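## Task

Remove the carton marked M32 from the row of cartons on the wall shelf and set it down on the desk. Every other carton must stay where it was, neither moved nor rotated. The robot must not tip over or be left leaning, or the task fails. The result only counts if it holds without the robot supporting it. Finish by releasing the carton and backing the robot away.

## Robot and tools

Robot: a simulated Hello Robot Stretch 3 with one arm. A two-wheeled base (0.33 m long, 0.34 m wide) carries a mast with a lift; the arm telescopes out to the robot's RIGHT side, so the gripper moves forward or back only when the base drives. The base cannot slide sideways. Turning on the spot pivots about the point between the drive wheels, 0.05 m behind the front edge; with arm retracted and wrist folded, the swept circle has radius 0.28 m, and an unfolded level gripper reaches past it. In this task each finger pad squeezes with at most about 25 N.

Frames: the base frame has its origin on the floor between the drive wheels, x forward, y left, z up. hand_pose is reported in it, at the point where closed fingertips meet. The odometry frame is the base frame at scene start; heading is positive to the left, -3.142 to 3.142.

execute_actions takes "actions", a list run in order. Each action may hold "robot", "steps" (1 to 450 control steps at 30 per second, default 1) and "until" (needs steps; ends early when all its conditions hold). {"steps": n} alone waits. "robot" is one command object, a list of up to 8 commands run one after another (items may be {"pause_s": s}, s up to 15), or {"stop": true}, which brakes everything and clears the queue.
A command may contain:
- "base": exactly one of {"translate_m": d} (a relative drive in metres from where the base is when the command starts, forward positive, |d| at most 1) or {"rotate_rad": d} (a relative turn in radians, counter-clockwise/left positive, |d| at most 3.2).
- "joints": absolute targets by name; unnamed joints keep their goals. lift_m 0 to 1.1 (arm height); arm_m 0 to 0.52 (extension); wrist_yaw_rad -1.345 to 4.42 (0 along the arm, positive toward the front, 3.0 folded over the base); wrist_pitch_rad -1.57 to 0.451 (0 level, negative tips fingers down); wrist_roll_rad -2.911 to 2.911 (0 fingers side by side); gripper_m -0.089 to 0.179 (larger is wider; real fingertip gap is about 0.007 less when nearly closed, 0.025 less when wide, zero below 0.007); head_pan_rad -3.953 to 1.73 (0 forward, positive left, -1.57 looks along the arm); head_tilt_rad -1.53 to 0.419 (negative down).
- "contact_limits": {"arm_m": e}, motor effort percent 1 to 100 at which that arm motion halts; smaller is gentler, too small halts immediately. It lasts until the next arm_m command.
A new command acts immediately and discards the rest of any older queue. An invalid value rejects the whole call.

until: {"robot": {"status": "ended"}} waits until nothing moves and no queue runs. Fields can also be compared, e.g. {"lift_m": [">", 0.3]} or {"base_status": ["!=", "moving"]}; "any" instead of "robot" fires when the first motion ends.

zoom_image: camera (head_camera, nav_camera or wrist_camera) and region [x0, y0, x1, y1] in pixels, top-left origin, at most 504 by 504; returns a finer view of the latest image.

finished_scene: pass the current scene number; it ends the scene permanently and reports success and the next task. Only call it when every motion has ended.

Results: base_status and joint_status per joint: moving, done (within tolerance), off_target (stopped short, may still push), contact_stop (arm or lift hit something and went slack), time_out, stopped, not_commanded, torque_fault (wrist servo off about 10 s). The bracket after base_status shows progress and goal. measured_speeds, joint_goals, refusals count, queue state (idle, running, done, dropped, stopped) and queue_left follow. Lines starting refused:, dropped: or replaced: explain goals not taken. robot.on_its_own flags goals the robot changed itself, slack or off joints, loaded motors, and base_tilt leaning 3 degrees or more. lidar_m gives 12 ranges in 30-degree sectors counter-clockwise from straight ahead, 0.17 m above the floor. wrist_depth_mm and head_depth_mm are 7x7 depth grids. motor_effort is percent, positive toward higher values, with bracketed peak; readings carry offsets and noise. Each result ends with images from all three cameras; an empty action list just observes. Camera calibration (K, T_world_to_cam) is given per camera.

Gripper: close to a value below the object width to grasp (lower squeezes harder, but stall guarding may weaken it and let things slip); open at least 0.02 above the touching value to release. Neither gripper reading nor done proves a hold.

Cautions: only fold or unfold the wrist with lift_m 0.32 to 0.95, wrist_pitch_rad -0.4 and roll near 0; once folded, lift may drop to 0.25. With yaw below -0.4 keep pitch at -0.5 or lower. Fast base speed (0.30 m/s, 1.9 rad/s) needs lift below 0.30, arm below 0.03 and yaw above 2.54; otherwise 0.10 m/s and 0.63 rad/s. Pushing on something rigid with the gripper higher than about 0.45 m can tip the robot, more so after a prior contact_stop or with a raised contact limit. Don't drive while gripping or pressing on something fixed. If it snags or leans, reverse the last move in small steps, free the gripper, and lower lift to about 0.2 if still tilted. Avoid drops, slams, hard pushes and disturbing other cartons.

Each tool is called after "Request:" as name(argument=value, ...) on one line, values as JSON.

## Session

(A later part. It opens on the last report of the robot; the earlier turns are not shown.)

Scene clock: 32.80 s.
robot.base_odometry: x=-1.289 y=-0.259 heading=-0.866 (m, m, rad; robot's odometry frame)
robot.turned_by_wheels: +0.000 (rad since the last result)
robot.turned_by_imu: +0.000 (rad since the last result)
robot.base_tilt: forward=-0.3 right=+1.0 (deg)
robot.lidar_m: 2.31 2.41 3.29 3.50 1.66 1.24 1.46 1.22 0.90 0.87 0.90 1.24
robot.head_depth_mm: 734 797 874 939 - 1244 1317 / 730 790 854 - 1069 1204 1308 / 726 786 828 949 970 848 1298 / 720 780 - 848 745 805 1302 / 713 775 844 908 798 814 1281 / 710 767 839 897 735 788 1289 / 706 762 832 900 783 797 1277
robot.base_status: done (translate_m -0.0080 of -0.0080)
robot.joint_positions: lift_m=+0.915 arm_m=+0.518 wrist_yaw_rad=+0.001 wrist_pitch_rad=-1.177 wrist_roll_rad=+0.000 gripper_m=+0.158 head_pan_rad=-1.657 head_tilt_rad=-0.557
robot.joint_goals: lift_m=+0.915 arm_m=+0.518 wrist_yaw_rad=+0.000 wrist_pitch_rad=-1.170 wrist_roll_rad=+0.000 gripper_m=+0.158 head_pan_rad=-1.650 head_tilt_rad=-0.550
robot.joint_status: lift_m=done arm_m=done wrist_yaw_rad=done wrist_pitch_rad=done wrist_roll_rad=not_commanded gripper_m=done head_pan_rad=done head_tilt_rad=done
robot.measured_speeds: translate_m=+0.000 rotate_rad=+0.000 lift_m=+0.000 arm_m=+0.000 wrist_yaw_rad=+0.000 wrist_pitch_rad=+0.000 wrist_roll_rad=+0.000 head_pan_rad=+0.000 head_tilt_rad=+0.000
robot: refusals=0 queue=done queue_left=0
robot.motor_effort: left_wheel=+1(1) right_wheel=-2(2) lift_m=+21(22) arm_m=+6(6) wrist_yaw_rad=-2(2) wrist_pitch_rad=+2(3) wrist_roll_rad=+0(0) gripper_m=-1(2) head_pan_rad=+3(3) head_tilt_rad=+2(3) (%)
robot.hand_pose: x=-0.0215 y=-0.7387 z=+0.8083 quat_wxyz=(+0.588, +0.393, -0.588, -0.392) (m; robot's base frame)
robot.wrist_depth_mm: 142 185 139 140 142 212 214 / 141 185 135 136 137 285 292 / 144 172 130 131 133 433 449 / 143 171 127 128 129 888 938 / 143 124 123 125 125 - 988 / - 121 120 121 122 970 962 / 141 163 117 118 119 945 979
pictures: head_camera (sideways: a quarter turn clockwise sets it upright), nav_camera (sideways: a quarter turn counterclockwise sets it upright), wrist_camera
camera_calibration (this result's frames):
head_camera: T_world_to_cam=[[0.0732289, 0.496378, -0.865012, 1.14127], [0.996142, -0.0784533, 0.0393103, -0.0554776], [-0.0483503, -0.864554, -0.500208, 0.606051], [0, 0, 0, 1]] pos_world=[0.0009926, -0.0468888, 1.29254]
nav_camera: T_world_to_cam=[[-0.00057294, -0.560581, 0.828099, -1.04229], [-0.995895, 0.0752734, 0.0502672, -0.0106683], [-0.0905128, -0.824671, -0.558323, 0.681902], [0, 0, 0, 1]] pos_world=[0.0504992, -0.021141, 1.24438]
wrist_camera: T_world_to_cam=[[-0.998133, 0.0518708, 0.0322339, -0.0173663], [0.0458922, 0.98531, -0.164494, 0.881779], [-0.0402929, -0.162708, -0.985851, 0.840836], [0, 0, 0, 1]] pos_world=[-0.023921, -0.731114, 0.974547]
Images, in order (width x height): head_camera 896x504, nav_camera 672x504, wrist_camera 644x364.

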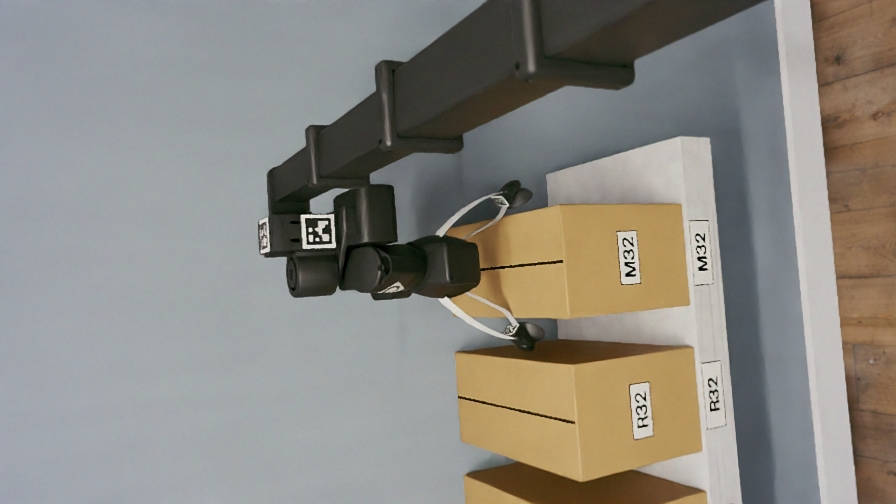

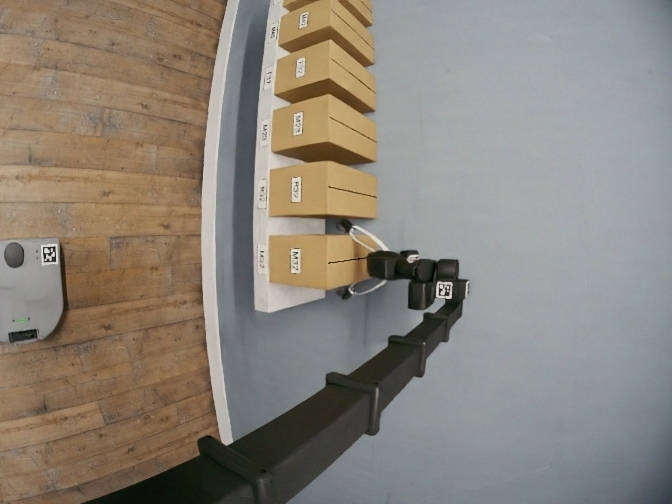

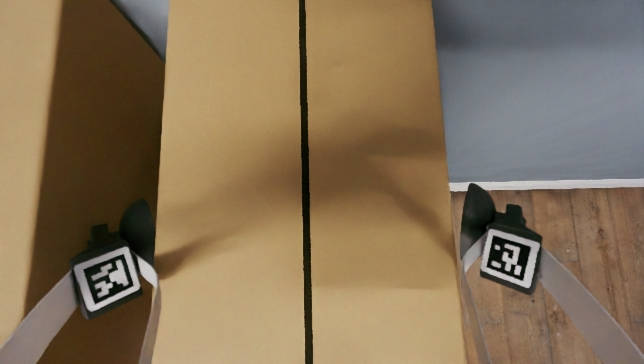

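Request:
execute_actions(actions=[{"robot":[{"joints":{"lift_m":0.902}},{"joints":{"gripper_m":0.05}},{"joints":{"lift_m":0.925}}],"steps":450,"until":{"robot":{"status":"ended"}}}])

Scene clock: 33.37 s.
robot.base_odometry: x=-1.289 y=-0.259 heading=-0.866 (m, m, rad; robot's odometry frame)
robot.turned_by_wheels: +0.000 (rad since the last result)
robot.turned_by_imu: +0.000 (rad since the last result)
robot.base_tilt: forward=-0.5 right=+0.9 (deg)
robot.lidar_m: 2.31 2.40 3.30 3.50 1.66 1.24 1.46 1.22 0.90 0.87 0.90 1.24
robot.head_depth_mm: 734 797 874 949 - 1246 1318 / 730 793 855 - 1081 1208 1307 / 725 786 832 956 967 847 1293 / 720 780 - 870 747 806 1296 / 715 773 846 918 822 813 1291 / 710 771 840 899 731 790 1279 / 704 764 833 899 763 799 1276
robot.base_status: done (translate_m -0.0080 of -0.0080)
robot.joint_positions: lift_m=+0.904 arm_m=+0.518 wrist_yaw_rad=+0.001 wrist_pitch_rad=-1.164 wrist_roll_rad=+0.002 gripper_m=+0.158 head_pan_rad=-1.657 head_tilt_rad=-0.557
robot.joint_goals: lift_m=+0.904 arm_m=+0.518 wrist_yaw_rad=+0.000 wrist_pitch_rad=-1.170 wrist_roll_rad=+0.002 gripper_m=+0.158 head_pan_rad=-1.650 head_tilt_rad=-0.550
robot.joint_status: lift_m=contact_stop arm_m=done wrist_yaw_rad=done wrist_pitch_rad=done wrist_roll_rad=not_commanded gripper_m=done head_pan_rad=done head_tilt_rad=done
robot.measured_speeds: translate_m=+0.000 rotate_rad=+0.000 lift_m=+0.000 arm_m=+0.000 wrist_yaw_rad=+0.000 wrist_pitch_rad=+0.024 wrist_roll_rad=+0.000 head_pan_rad=+0.000 head_tilt_rad=+0.000
robot: refusals=0 queue=dropped queue_left=0
robot.on_its_own: lift_m is slack since a contact_stop, until your next command for it
robot.motor_effort: left_wheel=+2(3) right_wheel=-6(6) lift_m=+28(29) arm_m=+6(6) wrist_yaw_rad=-2(2) wrist_pitch_rad=-3(4) wrist_roll_rad=+0(1) gripper_m=-17(18) head_pan_rad=+3(3) head_tilt_rad=+2(2) (%)
robot.hand_pose: x=-0.0215 y=-0.7418 z=+0.7978 quat_wxyz=(+0.591, +0.389, -0.591, -0.389) (m; robot's base frame)
robot.wrist_depth_mm: 145 177 130 131 133 205 209 / 144 175 126 127 128 277 283 / 143 175 122 123 123 416 427 / 143 164 118 119 120 830 875 / 138 115 114 116 116 - 980 / - 112 112 112 113 945 978 / 143 160 108 109 110 912 908
pictures: head_camera (sideways: a quarter turn clockwise sets it upright), nav_camera (sideways: a quarter turn counterclockwise sets it upright), wrist_camera
dropped: robot: command 0 of its queue: lift_m: contact_stop
camera_calibration (this result's frames):
head_camera: T_world_to_cam=[[0.0732283, 0.496375, -0.865014, 1.14127], [0.996143, -0.0784526, 0.0393103, -0.0554776], [-0.0483499, -0.864556, -0.500205, 0.606047], [0, 0, 0, 1]] pos_world=[0.000992625, -0.0468888, 1.29254]
nav_camera: T_world_to_cam=[[-0.000572356, -0.560578, 0.828101, -1.04229], [-0.995895, 0.075273, 0.0502673, -0.0106683], [-0.0905124, -0.824673, -0.55832, 0.681898], [0, 0, 0, 1]] pos_world=[0.0504992, -0.0211412, 1.24438]
wrist_camera: T_world_to_cam=[[-0.998085, 0.0535199, 0.0310112, -0.0146604], [0.047214, 0.98307, -0.177042, 0.891522], [-0.0399615, -0.175239, -0.983715, 0.818993], [0, 0, 0, 1]] pos_world=[-0.0239964, -0.732124, 0.963947]
Images, in order (width x height): head_camera 896x504, nav_camera 672x504, wrist_camera 644x364.

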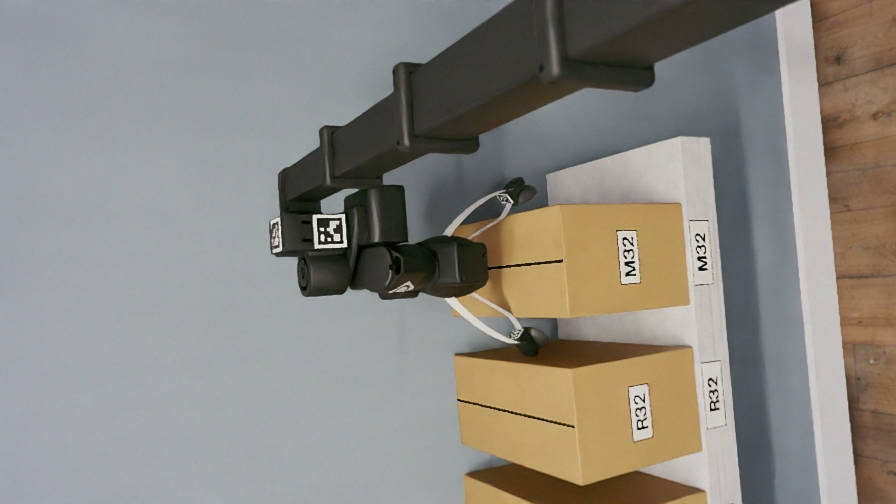

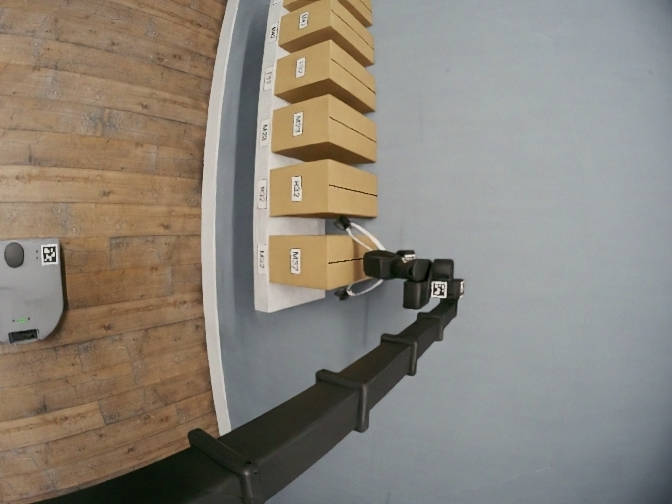

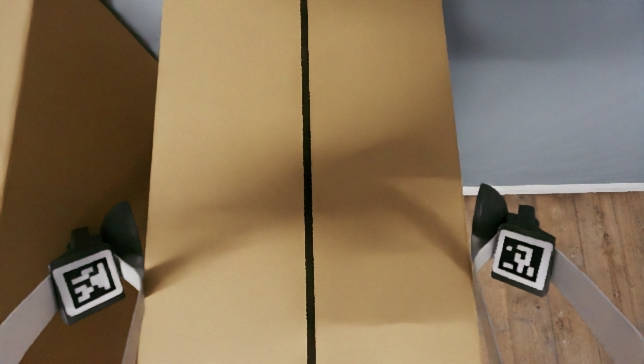

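Request:
execute_actions(actions=[{"robot":[{"joints":{"lift_m":0.923}},{"joints":{"gripper_m":0.06}},{"pause_s":0.5}],"steps":450,"until":{"robot":{"status":"ended"}}}])

Scene clock: 36.03 s.
robot.base_odometry: x=-1.289 y=-0.259 heading=-0.866 (m, m, rad; robot's odometry frame)
robot.turned_by_wheels: +0.000 (rad since the last result)
robot.turned_by_imu: -0.001 (rad since the last result)
robot.base_tilt: forward=-0.5 right=+1.0 (deg)
robot.lidar_m: 2.31 2.41 3.31 3.50 1.65 1.24 1.46 1.22 0.90 0.87 0.91 1.24
robot.head_depth_mm: 735 798 871 938 - 1242 1322 / 729 793 854 - 1069 1204 1302 / 724 784 - 948 968 848 1299 / 720 780 - 848 744 806 1297 / 714 774 846 908 798 814 1279 / 708 768 840 898 733 789 1285 / 704 764 831 899 785 795 1270
robot.base_status: done (translate_m -0.0080 of -0.0080)
robot.joint_positions: lift_m=+0.923 arm_m=+0.518 wrist_yaw_rad=+0.001 wrist_pitch_rad=-1.172 wrist_roll_rad=+0.002 gripper_m=+0.105 head_pan_rad=-1.657 head_tilt_rad=-0.557
robot.joint_goals: lift_m=+0.923 arm_m=+0.518 wrist_yaw_rad=+0.000 wrist_pitch_rad=-1.170 wrist_roll_rad=+0.002 gripper_m=+0.060 head_pan_rad=-1.650 head_tilt_rad=-0.550
robot.joint_status: lift_m=done arm_m=done wrist_yaw_rad=done wrist_pitch_rad=done wrist_roll_rad=not_commanded gripper_m=off_target head_pan_rad=done head_tilt_rad=done
robot.measured_speeds: translate_m=+0.000 rotate_rad=+0.000 lift_m=+0.000 arm_m=+0.000 wrist_yaw_rad=+0.000 wrist_pitch_rad=+0.000 wrist_roll_rad=+0.000 head_pan_rad=+0.000 head_tilt_rad=+0.000
robot: refusals=0 queue=done queue_left=0
robot.motor_effort: left_wheel=+1(3) right_wheel=-3(7) lift_m=+42(42) arm_m=+5(6) wrist_yaw_rad=-2(2) wrist_pitch_rad=+1(3) wrist_roll_rad=-1(1) gripper_m=-100(98) head_pan_rad=+3(3) head_tilt_rad=+2(2) (%)
robot.hand_pose: x=-0.0215 y=-0.7398 z=+0.8158 quat_wxyz=(+0.589, +0.391, -0.589, -0.391) (m; robot's base frame)
robot.wrist_depth_mm: 146 188 147 148 150 211 213 / 143 186 143 144 145 284 289 / 141 185 139 140 140 427 446 / 139 183 135 136 137 912 925 / 142 159 131 132 133 991 - / 142 - 127 128 129 963 959 / - 178 124 125 125 953 987
pictures: head_camera (sideways: a quarter turn clockwise sets it upright), nav_camera (sideways: a quarter turn counterclockwise sets it upright), wrist_camera
camera_calibration (this result's frames):
head_camera: T_world_to_cam=[[0.0732282, 0.49637, -0.865017, 1.14127], [0.996142, -0.0784531, 0.0393102, -0.0554775], [-0.0483509, -0.864559, -0.5002, 0.60604], [0, 0, 0, 1]] pos_world=[0.000992581, -0.0468889, 1.29254]
nav_camera: T_world_to_cam=[[-0.000572366, -0.560573, 0.828105, -1.0423], [-0.995895, 0.0752742, 0.0502673, -0.0106684], [-0.0905134, -0.824677, -0.558315, 0.681891], [0, 0, 0, 1]] pos_world=[0.0504991, -0.0211416, 1.24438]
wrist_camera: T_world_to_cam=[[-0.998081, 0.0533373, 0.0314444, -0.0158197], [0.0472964, 0.984524, -0.16875, 0.886986], [-0.0399584, -0.166939, -0.985157, 0.844333], [0, 0, 0, 1]] pos_world=[-0.0240024, -0.731463, 0.981976]
Images, in order (width x height): head_camera 896x504, nav_camera 672x504, wrist_camera 644x364.

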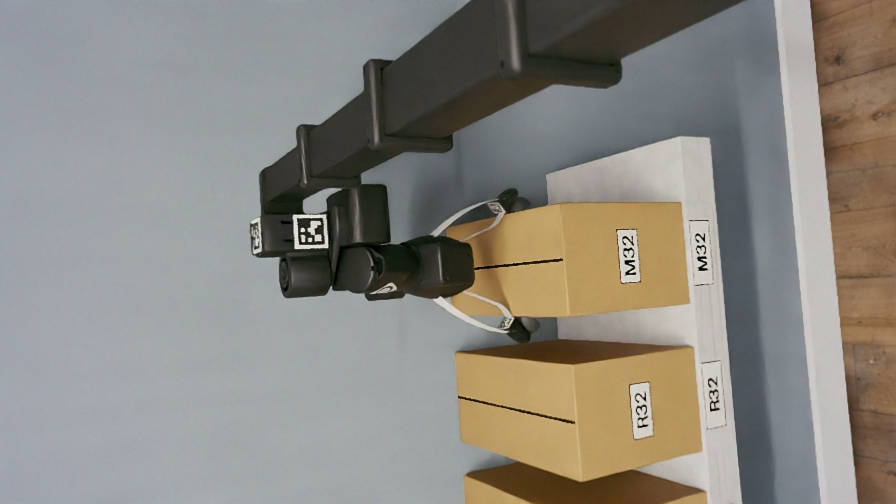

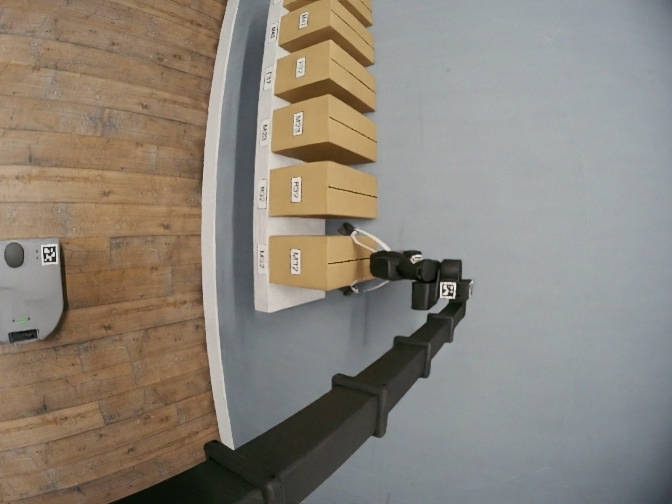

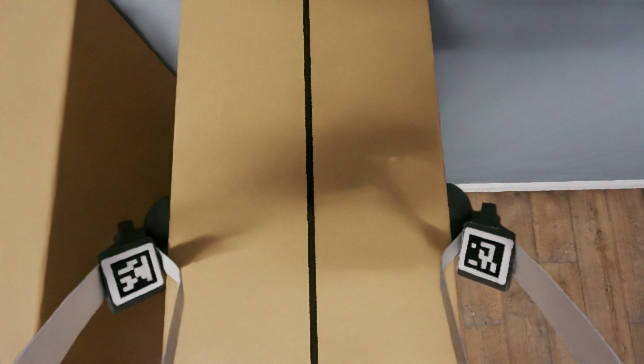

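Saturated; ease off to avoid the stall guard.

Request:
execute_actions(actions=[{"robot":[{"joints":{"gripper_m":0.108}},{"joints":{"lift_m":0.95}},{"pause_s":1}],"steps":450,"until":{"robot":{"status":"ended"}}}])

Scene clock: 38.83 s.
robot.base_odometry: x=-1.289 y=-0.259 heading=-0.866 (m, m, rad; robot's odometry frame)
robot.turned_by_wheels: +0.000 (rad since the last result)
robot.turned_by_imu: -0.001 (rad since the last result)
robot.base_tilt: forward=-0.4 right=+1.0 (deg)
robot.lidar_m: 2.31 2.41 3.30 3.47 1.65 1.24 1.46 1.22 0.90 0.87 0.90 1.24
robot.head_depth_mm: 734 798 865 - 1114 1227 1317 / 727 792 - 983 1070 1209 1299 / 725 782 884 945 969 846 1300 / 719 773 - 834 731 804 1300 / 716 776 846 902 827 816 1285 / 710 768 837 899 734 789 1281 / 707 761 830 901 787 797 1274
robot.base_status: done (translate_m -0.0080 of -0.0080)
robot.joint_positions: lift_m=+0.950 arm_m=+0.518 wrist_yaw_rad=+0.001 wrist_pitch_rad=-1.176 wrist_roll_rad=+0.002 gripper_m=+0.109 head_pan_rad=-1.657 head_tilt_rad=-0.557
robot.joint_goals: lift_m=+0.950 arm_m=+0.518 wrist_yaw_rad=+0.000 wrist_pitch_rad=-1.170 wrist_roll_rad=+0.002 gripper_m=+0.108 head_pan_rad=-1.650 head_tilt_rad=-0.550
robot.joint_status: lift_m=done arm_m=done wrist_yaw_rad=done wrist_pitch_rad=done wrist_roll_rad=not_commanded gripper_m=done head_pan_rad=done head_tilt_rad=done
robot.measured_speeds: translate_m=+0.000 rotate_rad=+0.000 lift_m=+0.000 arm_m=+0.000 wrist_yaw_rad=+0.000 wrist_pitch_rad=+0.000 wrist_roll_rad=+0.000 head_pan_rad=+0.000 head_tilt_rad=+0.000
robot: refusals=0 queue=done queue_left=0
robot.motor_effort: left_wheel=+1(1) right_wheel=-3(3) lift_m=+43(43) arm_m=+6(6) wrist_yaw_rad=-2(2) wrist_pitch_rad=+2(2) wrist_roll_rad=+0(0) gripper_m=-37(98) head_pan_rad=+3(3) head_tilt_rad=+3(1) (%)
robot.hand_pose: x=-0.0215 y=-0.7387 z=+0.8424 quat_wxyz=(+0.588, +0.393, -0.588, -0.393) (m; robot's base frame)
robot.wrist_depth_mm: 173 188 147 148 149 212 213 / 169 199 143 144 145 285 290 / 164 186 138 139 141 438 451 / 159 184 135 135 136 942 948 / 154 160 131 132 133 - - / 151 - 128 128 130 976 - / - 182 124 125 125 975 976
pictures: head_camera (sideways: a quarter turn clockwise sets it upright), nav_camera (sideways: a quarter turn counterclockwise sets it upright), wrist_camera
camera_calibration (this result's frames):
head_camera: T_world_to_cam=[[0.0732281, 0.49637, -0.865017, 1.14127], [0.996142, -0.0784529, 0.0393102, -0.0554775], [-0.0483507, -0.864559, -0.5002, 0.606041], [0, 0, 0, 1]] pos_world=[0.000992592, -0.0468889, 1.29254]
nav_camera: T_world_to_cam=[[-0.000572253, -0.560573, 0.828105, -1.0423], [-0.995895, 0.0752739, 0.0502673, -0.0106684], [-0.0905132, -0.824677, -0.558315, 0.681891], [0, 0, 0, 1]] pos_world=[0.0504991, -0.0211416, 1.24438]
wrist_camera: T_world_to_cam=[[-0.998081, 0.0531998, 0.0316764, -0.0170105], [0.04729, 0.985223, -0.164617, 0.887499], [-0.0399659, -0.162803, -0.985849, 0.874374], [0, 0, 0, 1]] pos_world=[-0.0240025, -0.73113, 1.00864]
Images, in order (width x height): head_camera 896x504, nav_camera 672x504, wrist_camera 644x364.

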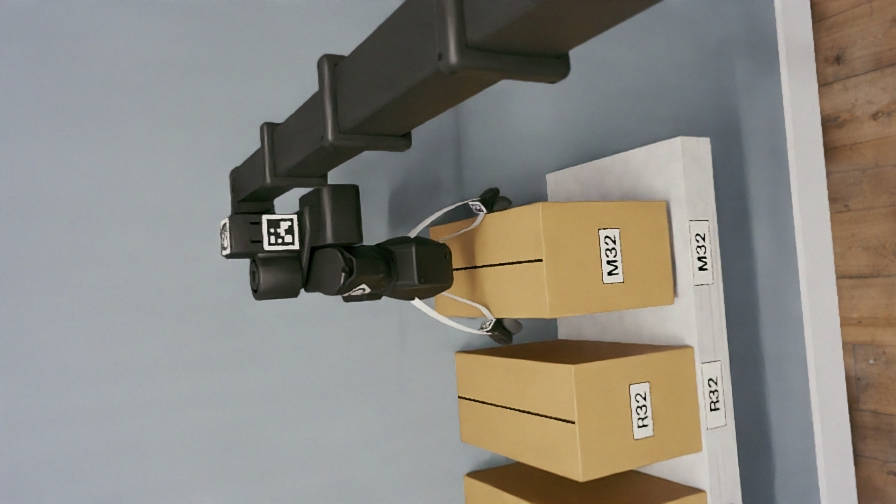

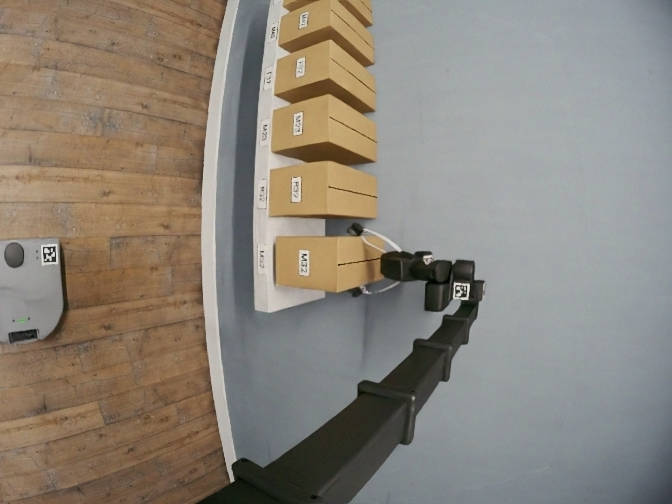

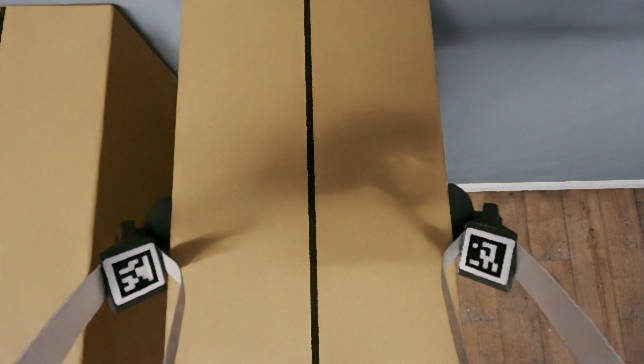

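Request:
execute_actions(actions=[{"robot":[{"joints":{"arm_m":0.1}},{"base":{"rotate_rad":1.58},"joints":{"head_pan_rad":0,"head_tilt_rad":-0.7}},{"base":{"translate_m":1},"joints":{"lift_m":1.05}}],"steps":450,"until":{"robot":{"translate_m":[">",0.7]}}},{"robot":{"base":{"translate_m":1}},"steps":450,"until":{"robot":{"translate_m":[">",0.95]}}},{"robot":{"base":{"translate_m":0.95}},"steps":450,"until":{"robot":{"status":"ended"}}}])

Scene clock: 73.57 s.
robot.base_odometry: x=+0.679 y=+1.446 heading=+0.714 (m, m, rad; robot's odometry frame)
robot.turned_by_wheels: +1.580 (rad since the last result)
robot.turned_by_imu: +1.586 (rad since the last result)
robot.base_tilt: forward=-0.4 right=+1.0 (deg)
robot.lidar_m: 1.30 0.92 1.44 1.40 1.46 1.67 3.48 3.31 2.45 2.36 1.18 1.18
robot.head_depth_mm: 1100 1214 1241 938 750 1419 1223 / 1099 1217 1254 944 754 1426 1227 / 1103 1221 1262 947 758 1396 1229 / 1106 1224 1274 953 761 1411 1241 / 1105 1229 1288 962 765 1408 1241 / 1110 1230 1297 967 769 1389 1247 / 1108 1232 1308 974 775 1401 1223
robot.base_status: done (translate_m +0.9500 of +0.9500)
robot.joint_positions: lift_m=+1.050 arm_m=+0.100 wrist_yaw_rad=+0.001 wrist_pitch_rad=-1.177 wrist_roll_rad=+0.002 gripper_m=+0.109 head_pan_rad=-0.007 head_tilt_rad=-0.692
robot.joint_goals: lift_m=+1.050 arm_m=+0.100 wrist_yaw_rad=+0.000 wrist_pitch_rad=-1.170 wrist_roll_rad=+0.002 gripper_m=+0.108 head_pan_rad=+0.000 head_tilt_rad=-0.700
robot.joint_status: lift_m=done arm_m=done wrist_yaw_rad=done wrist_pitch_rad=done wrist_roll_rad=not_commanded gripper_m=done head_pan_rad=done head_tilt_rad=done
robot.measured_speeds: translate_m=+0.000 rotate_rad=+0.000 lift_m=+0.000 arm_m=+0.000 wrist_yaw_rad=+0.000 wrist_pitch_rad=+0.000 wrist_roll_rad=+0.000 head_pan_rad=+0.000 head_tilt_rad=+0.000
robot: refusals=0 queue=done queue_left=0
robot.motor_effort: left_wheel=-2(6) right_wheel=+1(6) lift_m=+43(45) arm_m=-3(4) wrist_yaw_rad=-2(2) wrist_pitch_rad=+3(3) wrist_roll_rad=+0(0) gripper_m=-37(36) head_pan_rad=+3(37) head_tilt_rad=-3(13) (%)
robot.hand_pose: x=-0.0215 y=-0.3213 z=+0.9423 quat_wxyz=(+0.588, +0.393, -0.588, -0.393) (m; robot's base frame)
robot.wrist_depth_mm: - - 147 148 150 - - / - - 142 143 145 - - / - - 138 139 141 - - / - - 134 136 136 - - / - - 131 131 132 - - / - - 127 128 129 - - / - - 125 125 126 - -
pictures: head_camera (sideways: a quarter turn clockwise sets it upright), nav_camera (sideways: a quarter turn counterclockwise sets it upright), wrist_camera
camera_calibration (this result's frames):
head_camera: T_world_to_cam=[[-0.612311, 0.0346643, -0.789857, 1.04746], [0.00503267, 0.999189, 0.0399498, -0.0502574], [0.790601, 0.0204866, -0.611989, 0.746362], [0, 0, 0, 1]] pos_world=[0.0515501, -0.00138321, 1.28612]
nav_camera: T_world_to_cam=[[0.665102, 0.0428656, 0.745521, -0.938707], [0.0101275, -0.998777, 0.0483922, -0.0143553], [0.746684, -0.0246355, -0.664723, 0.815208], [0, 0, 0, 1]] pos_world=[0.0157782, 0.0459836, 1.24241]
wrist_camera: T_world_to_cam=[[-0.998082, 0.053162, 0.0317317, -0.0424477], [0.0472816, 0.985379, -0.163682, 0.491858], [-0.0399694, -0.161867, -0.986003, 1.04129], [0, 0, 0, 1]] pos_world=[-0.0240022, -0.313858, 1.10857]
Images, in order (width x height): head_camera 896x504, nav_camera 672x504, wrist_camera 644x364.

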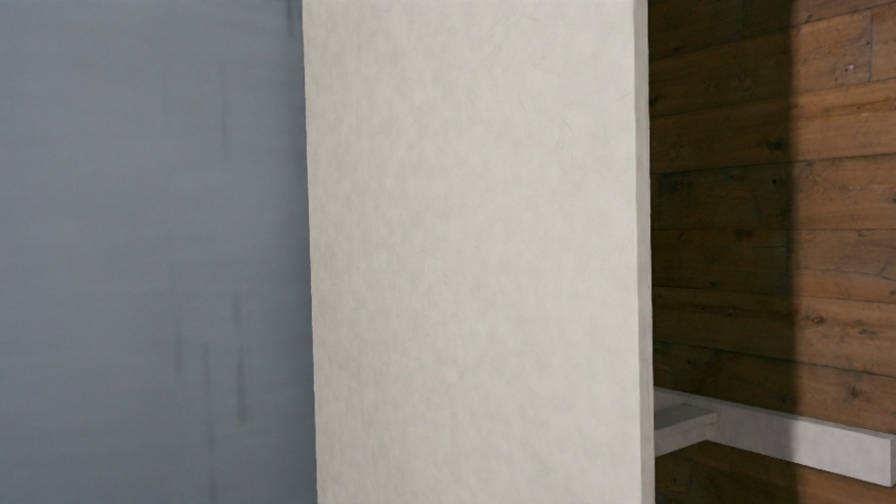

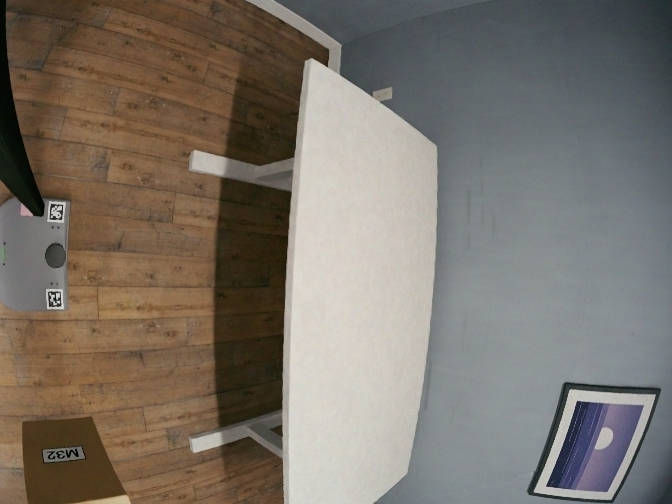

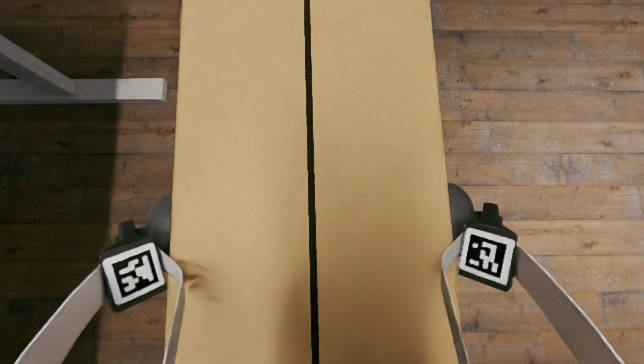

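Request:
execute_actions(actions=[{"robot":[{"base":{"rotate_rad":1.5},"joints":{"head_pan_rad":-1.6,"arm_m":0.46}},{"joints":{"lift_m":1.003}}],"steps":450,"until":{"robot":{"status":"ended"}}}])

Scene clock: 78.57 s.
robot.base_odometry: x=+0.679 y=+1.446 heading=+2.214 (m, m, rad; robot's odometry frame)
robot.turned_by_wheels: +1.500 (rad since the last result)
robot.turned_by_imu: +1.504 (rad since the last result)
robot.base_tilt: forward=-0.6 right=+1.0 (deg)
robot.lidar_m: 1.40 1.25 1.66 3.47 3.55 2.50 2.36 1.94 1.17 1.31 0.92 1.47
robot.head_depth_mm: 1111 - 1238 935 771 1431 1223 / 1099 1281 1252 943 755 1426 1225 / 1091 - 1200 659 719 1436 1227 / 1099 1223 775 655 719 1439 1236 / 1107 1227 1283 958 767 1411 1242 / 1103 1217 1297 967 772 1420 1242 / 1095 1206 1289 972 774 1343 1215
robot.base_status: done (rotate_rad +1.4999 of +1.5000)
robot.joint_positions: lift_m=+1.003 arm_m=+0.460 wrist_yaw_rad=+0.001 wrist_pitch_rad=-1.177 wrist_roll_rad=+0.002 gripper_m=+0.109 head_pan_rad=-1.593 head_tilt_rad=-0.692
robot.joint_goals: lift_m=+1.003 arm_m=+0.460 wrist_yaw_rad=+0.000 wrist_pitch_rad=-1.170 wrist_roll_rad=+0.002 gripper_m=+0.108 head_pan_rad=-1.600 head_tilt_rad=-0.700
robot.joint_status: lift_m=done arm_m=done wrist_yaw_rad=done wrist_pitch_rad=done wrist_roll_rad=not_commanded gripper_m=done head_pan_rad=done head_tilt_rad=done
robot.measured_speeds: translate_m=+0.000 rotate_rad=+0.000 lift_m=+0.000 arm_m=+0.000 wrist_yaw_rad=+0.000 wrist_pitch_rad=+0.000 wrist_roll_rad=+0.000 head_pan_rad=+0.000 head_tilt_rad=+0.000
robot: refusals=0 queue=done queue_left=0
robot.motor_effort: left_wheel=-1(6) right_wheel=+1(5) lift_m=+23(44) arm_m=+6(5) wrist_yaw_rad=-2(2) wrist_pitch_rad=+3(3) wrist_roll_rad=+0(0) gripper_m=-37(37) head_pan_rad=-3(39) head_tilt_rad=-3(3) (%)
robot.hand_pose: x=-0.0215 y=-0.6805 z=+0.8962 quat_wxyz=(+0.588, +0.393, -0.588, -0.393) (m; robot's base frame)
robot.wrist_depth_mm: 367 370 147 147 150 383 381 / 358 358 142 144 145 370 371 / 345 347 138 139 141 361 362 / 334 343 135 136 136 351 352 / 329 328 131 131 133 339 343 / 318 - 127 128 129 329 333 / 312 313 124 125 125 326 323
pictures: head_camera (sideways: a quarter turn clockwise sets it upright), nav_camera (sideways: a quarter turn counterclockwise sets it upright), wrist_camera
camera_calibration (this result's frames):
head_camera: T_world_to_cam=[[0.0440758, 0.611969, -0.789652, 1.04319], [0.998993, -0.0204004, 0.0399505, -0.0563215], [0.00833926, -0.790618, -0.612253, 0.751477], [0, 0, 0, 1]] pos_world=[0.00401864, -0.0454181, 1.2861]
nav_camera: T_world_to_cam=[[0.0326341, -0.665931, 0.745299, -0.934559], [-0.998815, 0.00520622, 0.0483864, -0.00819317], [-0.0361022, -0.745995, -0.664972, 0.820308], [0, 0, 0, 1]] pos_world=[0.0519299, -0.0103639, 1.2424]
wrist_camera: T_world_to_cam=[[-0.998077, 0.0532546, 0.0317372, -0.0218379], [0.0473735, 0.985381, -0.163646, 0.838205], [-0.0399881, -0.161827, -0.986009, 0.93768], [0, 0, 0, 1]] pos_world=[-0.0240087, -0.673046, 1.06242]
Images, in order (width x height): head_camera 896x504, nav_camera 672x504, wrist_camera 644x364.

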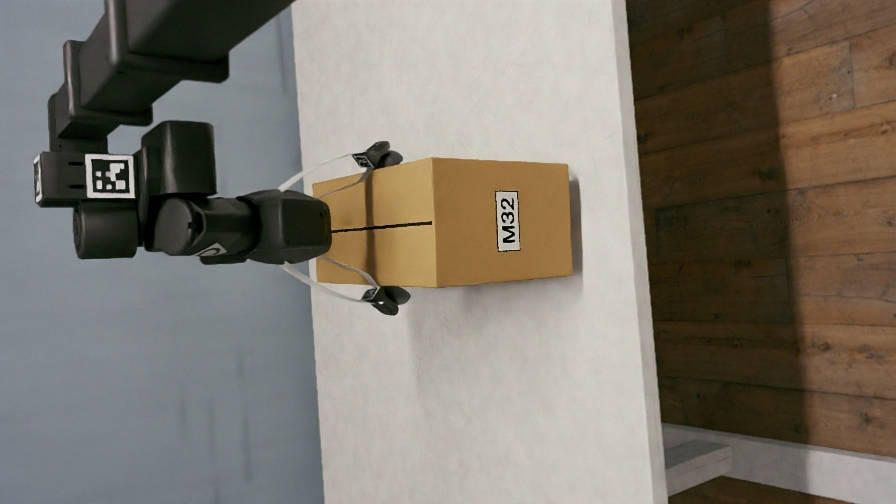

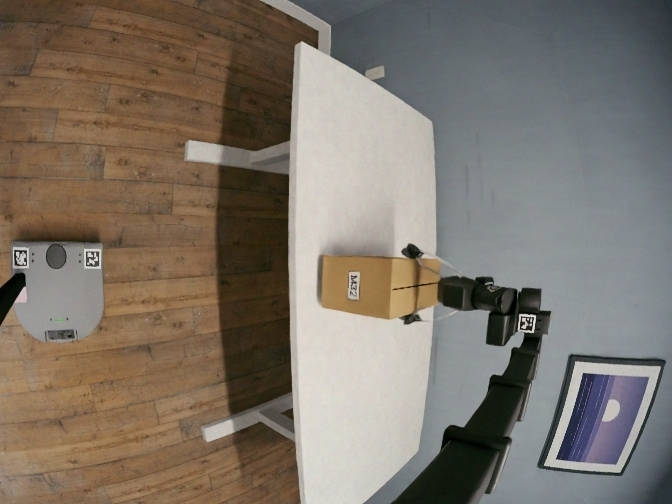

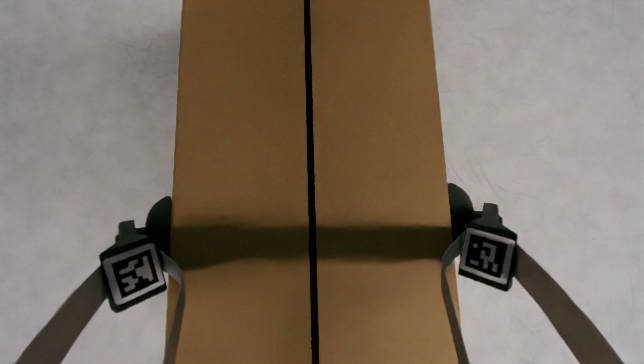

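346−136−185 ≈ 24 mm gap.

Request:
execute_actions(actions=[{"robot":{"joints":{"lift_m":0.979}},"steps":450,"until":{"robot":{"status":"ended"}}},{"robot":[{"joints":{"gripper_m":0.17}},{"joints":{"lift_m":1.05}},{"joints":{"arm_m":0.1}}],"steps":450,"until":{"robot":{"status":"ended"}}}])

Scene clock: 86.53 s.
robot.base_odometry: x=+0.679 y=+1.446 heading=+2.214 (m, m, rad; robot's odometry frame)
robot.turned_by_wheels: +0.000 (rad since the last result)
robot.turned_by_imu: -0.001 (rad since the last result)
robot.base_tilt: forward=-0.5 right=+0.9 (deg)
robot.lidar_m: 1.40 1.25 1.66 3.47 3.53 2.49 2.36 1.94 1.17 1.30 0.92 1.47
robot.head_depth_mm: - - - 873 774 1427 1219 / 1112 - - - 727 1436 1228 / 1104 - - - - 1437 1231 / 1108 1231 1312 668 721 1440 1236 / 1107 1224 1286 961 790 1410 1237 / 1102 1222 1294 967 772 1423 1249 / 1096 1204 1287 979 775 1345 1221
robot.base_status: done (rotate_rad +1.4999 of +1.5000)
robot.joint_positions: lift_m=+1.050 arm_m=+0.100 wrist_yaw_rad=+0.001 wrist_pitch_rad=-1.177 wrist_roll_rad=+0.002 gripper_m=+0.170 head_pan_rad=-1.593 head_tilt_rad=-0.692
robot.joint_goals: lift_m=+1.050 arm_m=+0.100 wrist_yaw_rad=+0.000 wrist_pitch_rad=-1.170 wrist_roll_rad=+0.002 gripper_m=+0.170 head_pan_rad=-1.600 head_tilt_rad=-0.700
robot.joint_status: lift_m=done arm_m=done wrist_yaw_rad=done wrist_pitch_rad=done wrist_roll_rad=not_commanded gripper_m=done head_pan_rad=done head_tilt_rad=done
robot.measured_speeds: translate_m=+0.000 rotate_rad=+0.000 lift_m=+0.000 arm_m=+0.000 wrist_yaw_rad=+0.000 wrist_pitch_rad=+0.000 wrist_roll_rad=+0.000 head_pan_rad=+0.000 head_tilt_rad=+0.000
robot: refusals=0 queue=done queue_left=0
robot.motor_effort: left_wheel=-1(2) right_wheel=+1(1) lift_m=+42(46) arm_m=-4(4) wrist_yaw_rad=-2(2) wrist_pitch_rad=+3(3) wrist_roll_rad=-1(1) gripper_m=+1(100) head_pan_rad=-4(3) head_tilt_rad=-3(3) (%)
robot.hand_pose: x=-0.0215 y=-0.3215 z=+0.9424 quat_wxyz=(+0.588, +0.393, -0.588, -0.393) (m; robot's base frame)
robot.wrist_depth_mm: 422 423 426 368 430 433 443 / 411 412 418 418 428 432 447 / - - - - - - - / - - - - - - - / - - - - - - - / - - - - - - - / - - - - - - -
pictures: head_camera (sideways: a quarter turn clockwise sets it upright), nav_camera (sideways: a quarter turn counterclockwise sets it upright), wrist_camera
camera_calibration (this result's frames):
head_camera: T_world_to_cam=[[0.0440757, 0.611969, -0.789652, 1.04319], [0.998993, -0.0204003, 0.0399505, -0.0563215], [0.00833935, -0.790618, -0.612253, 0.751477], [0, 0, 0, 1]] pos_world=[0.00401865, -0.0454181, 1.2861]
nav_camera: T_world_to_cam=[[0.0326341, -0.665931, 0.745299, -0.934559], [-0.998815, 0.0052061, 0.0483864, -0.00819317], [-0.0361021, -0.745995, -0.664972, 0.820308], [0, 0, 0, 1]] pos_world=[0.0519299, -0.0103639, 1.2424]
wrist_camera: T_world_to_cam=[[-0.998076, 0.0532802, 0.0316959, -0.0423767], [0.0473752, 0.985256, -0.164394, 0.492693], [-0.0399876, -0.162576, -0.985885, 1.04102], [0, 0, 0, 1]] pos_world=[-0.0240087, -0.313926, 1.10867]
Images, in order (width x height): head_camera 896x504, nav_camera 672x504, wrist_camera 644x364.

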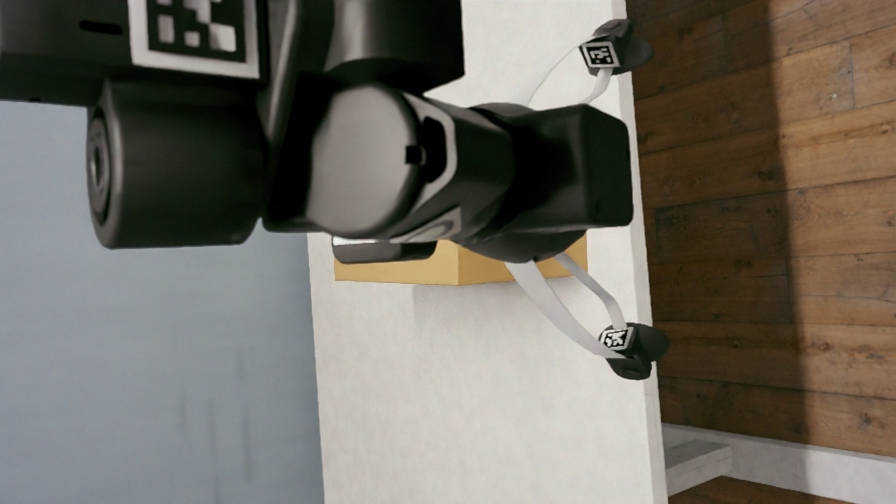

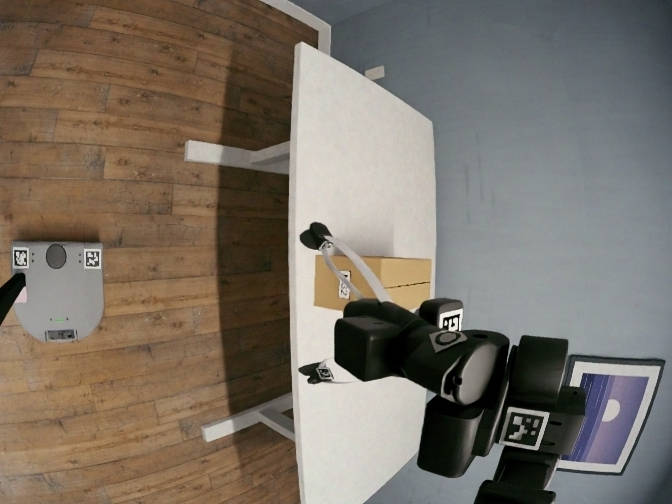

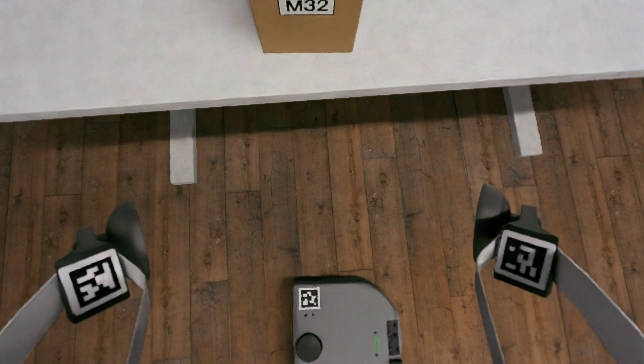

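Request:
finished_scene(scene=1)

The scene is finished: the task was done.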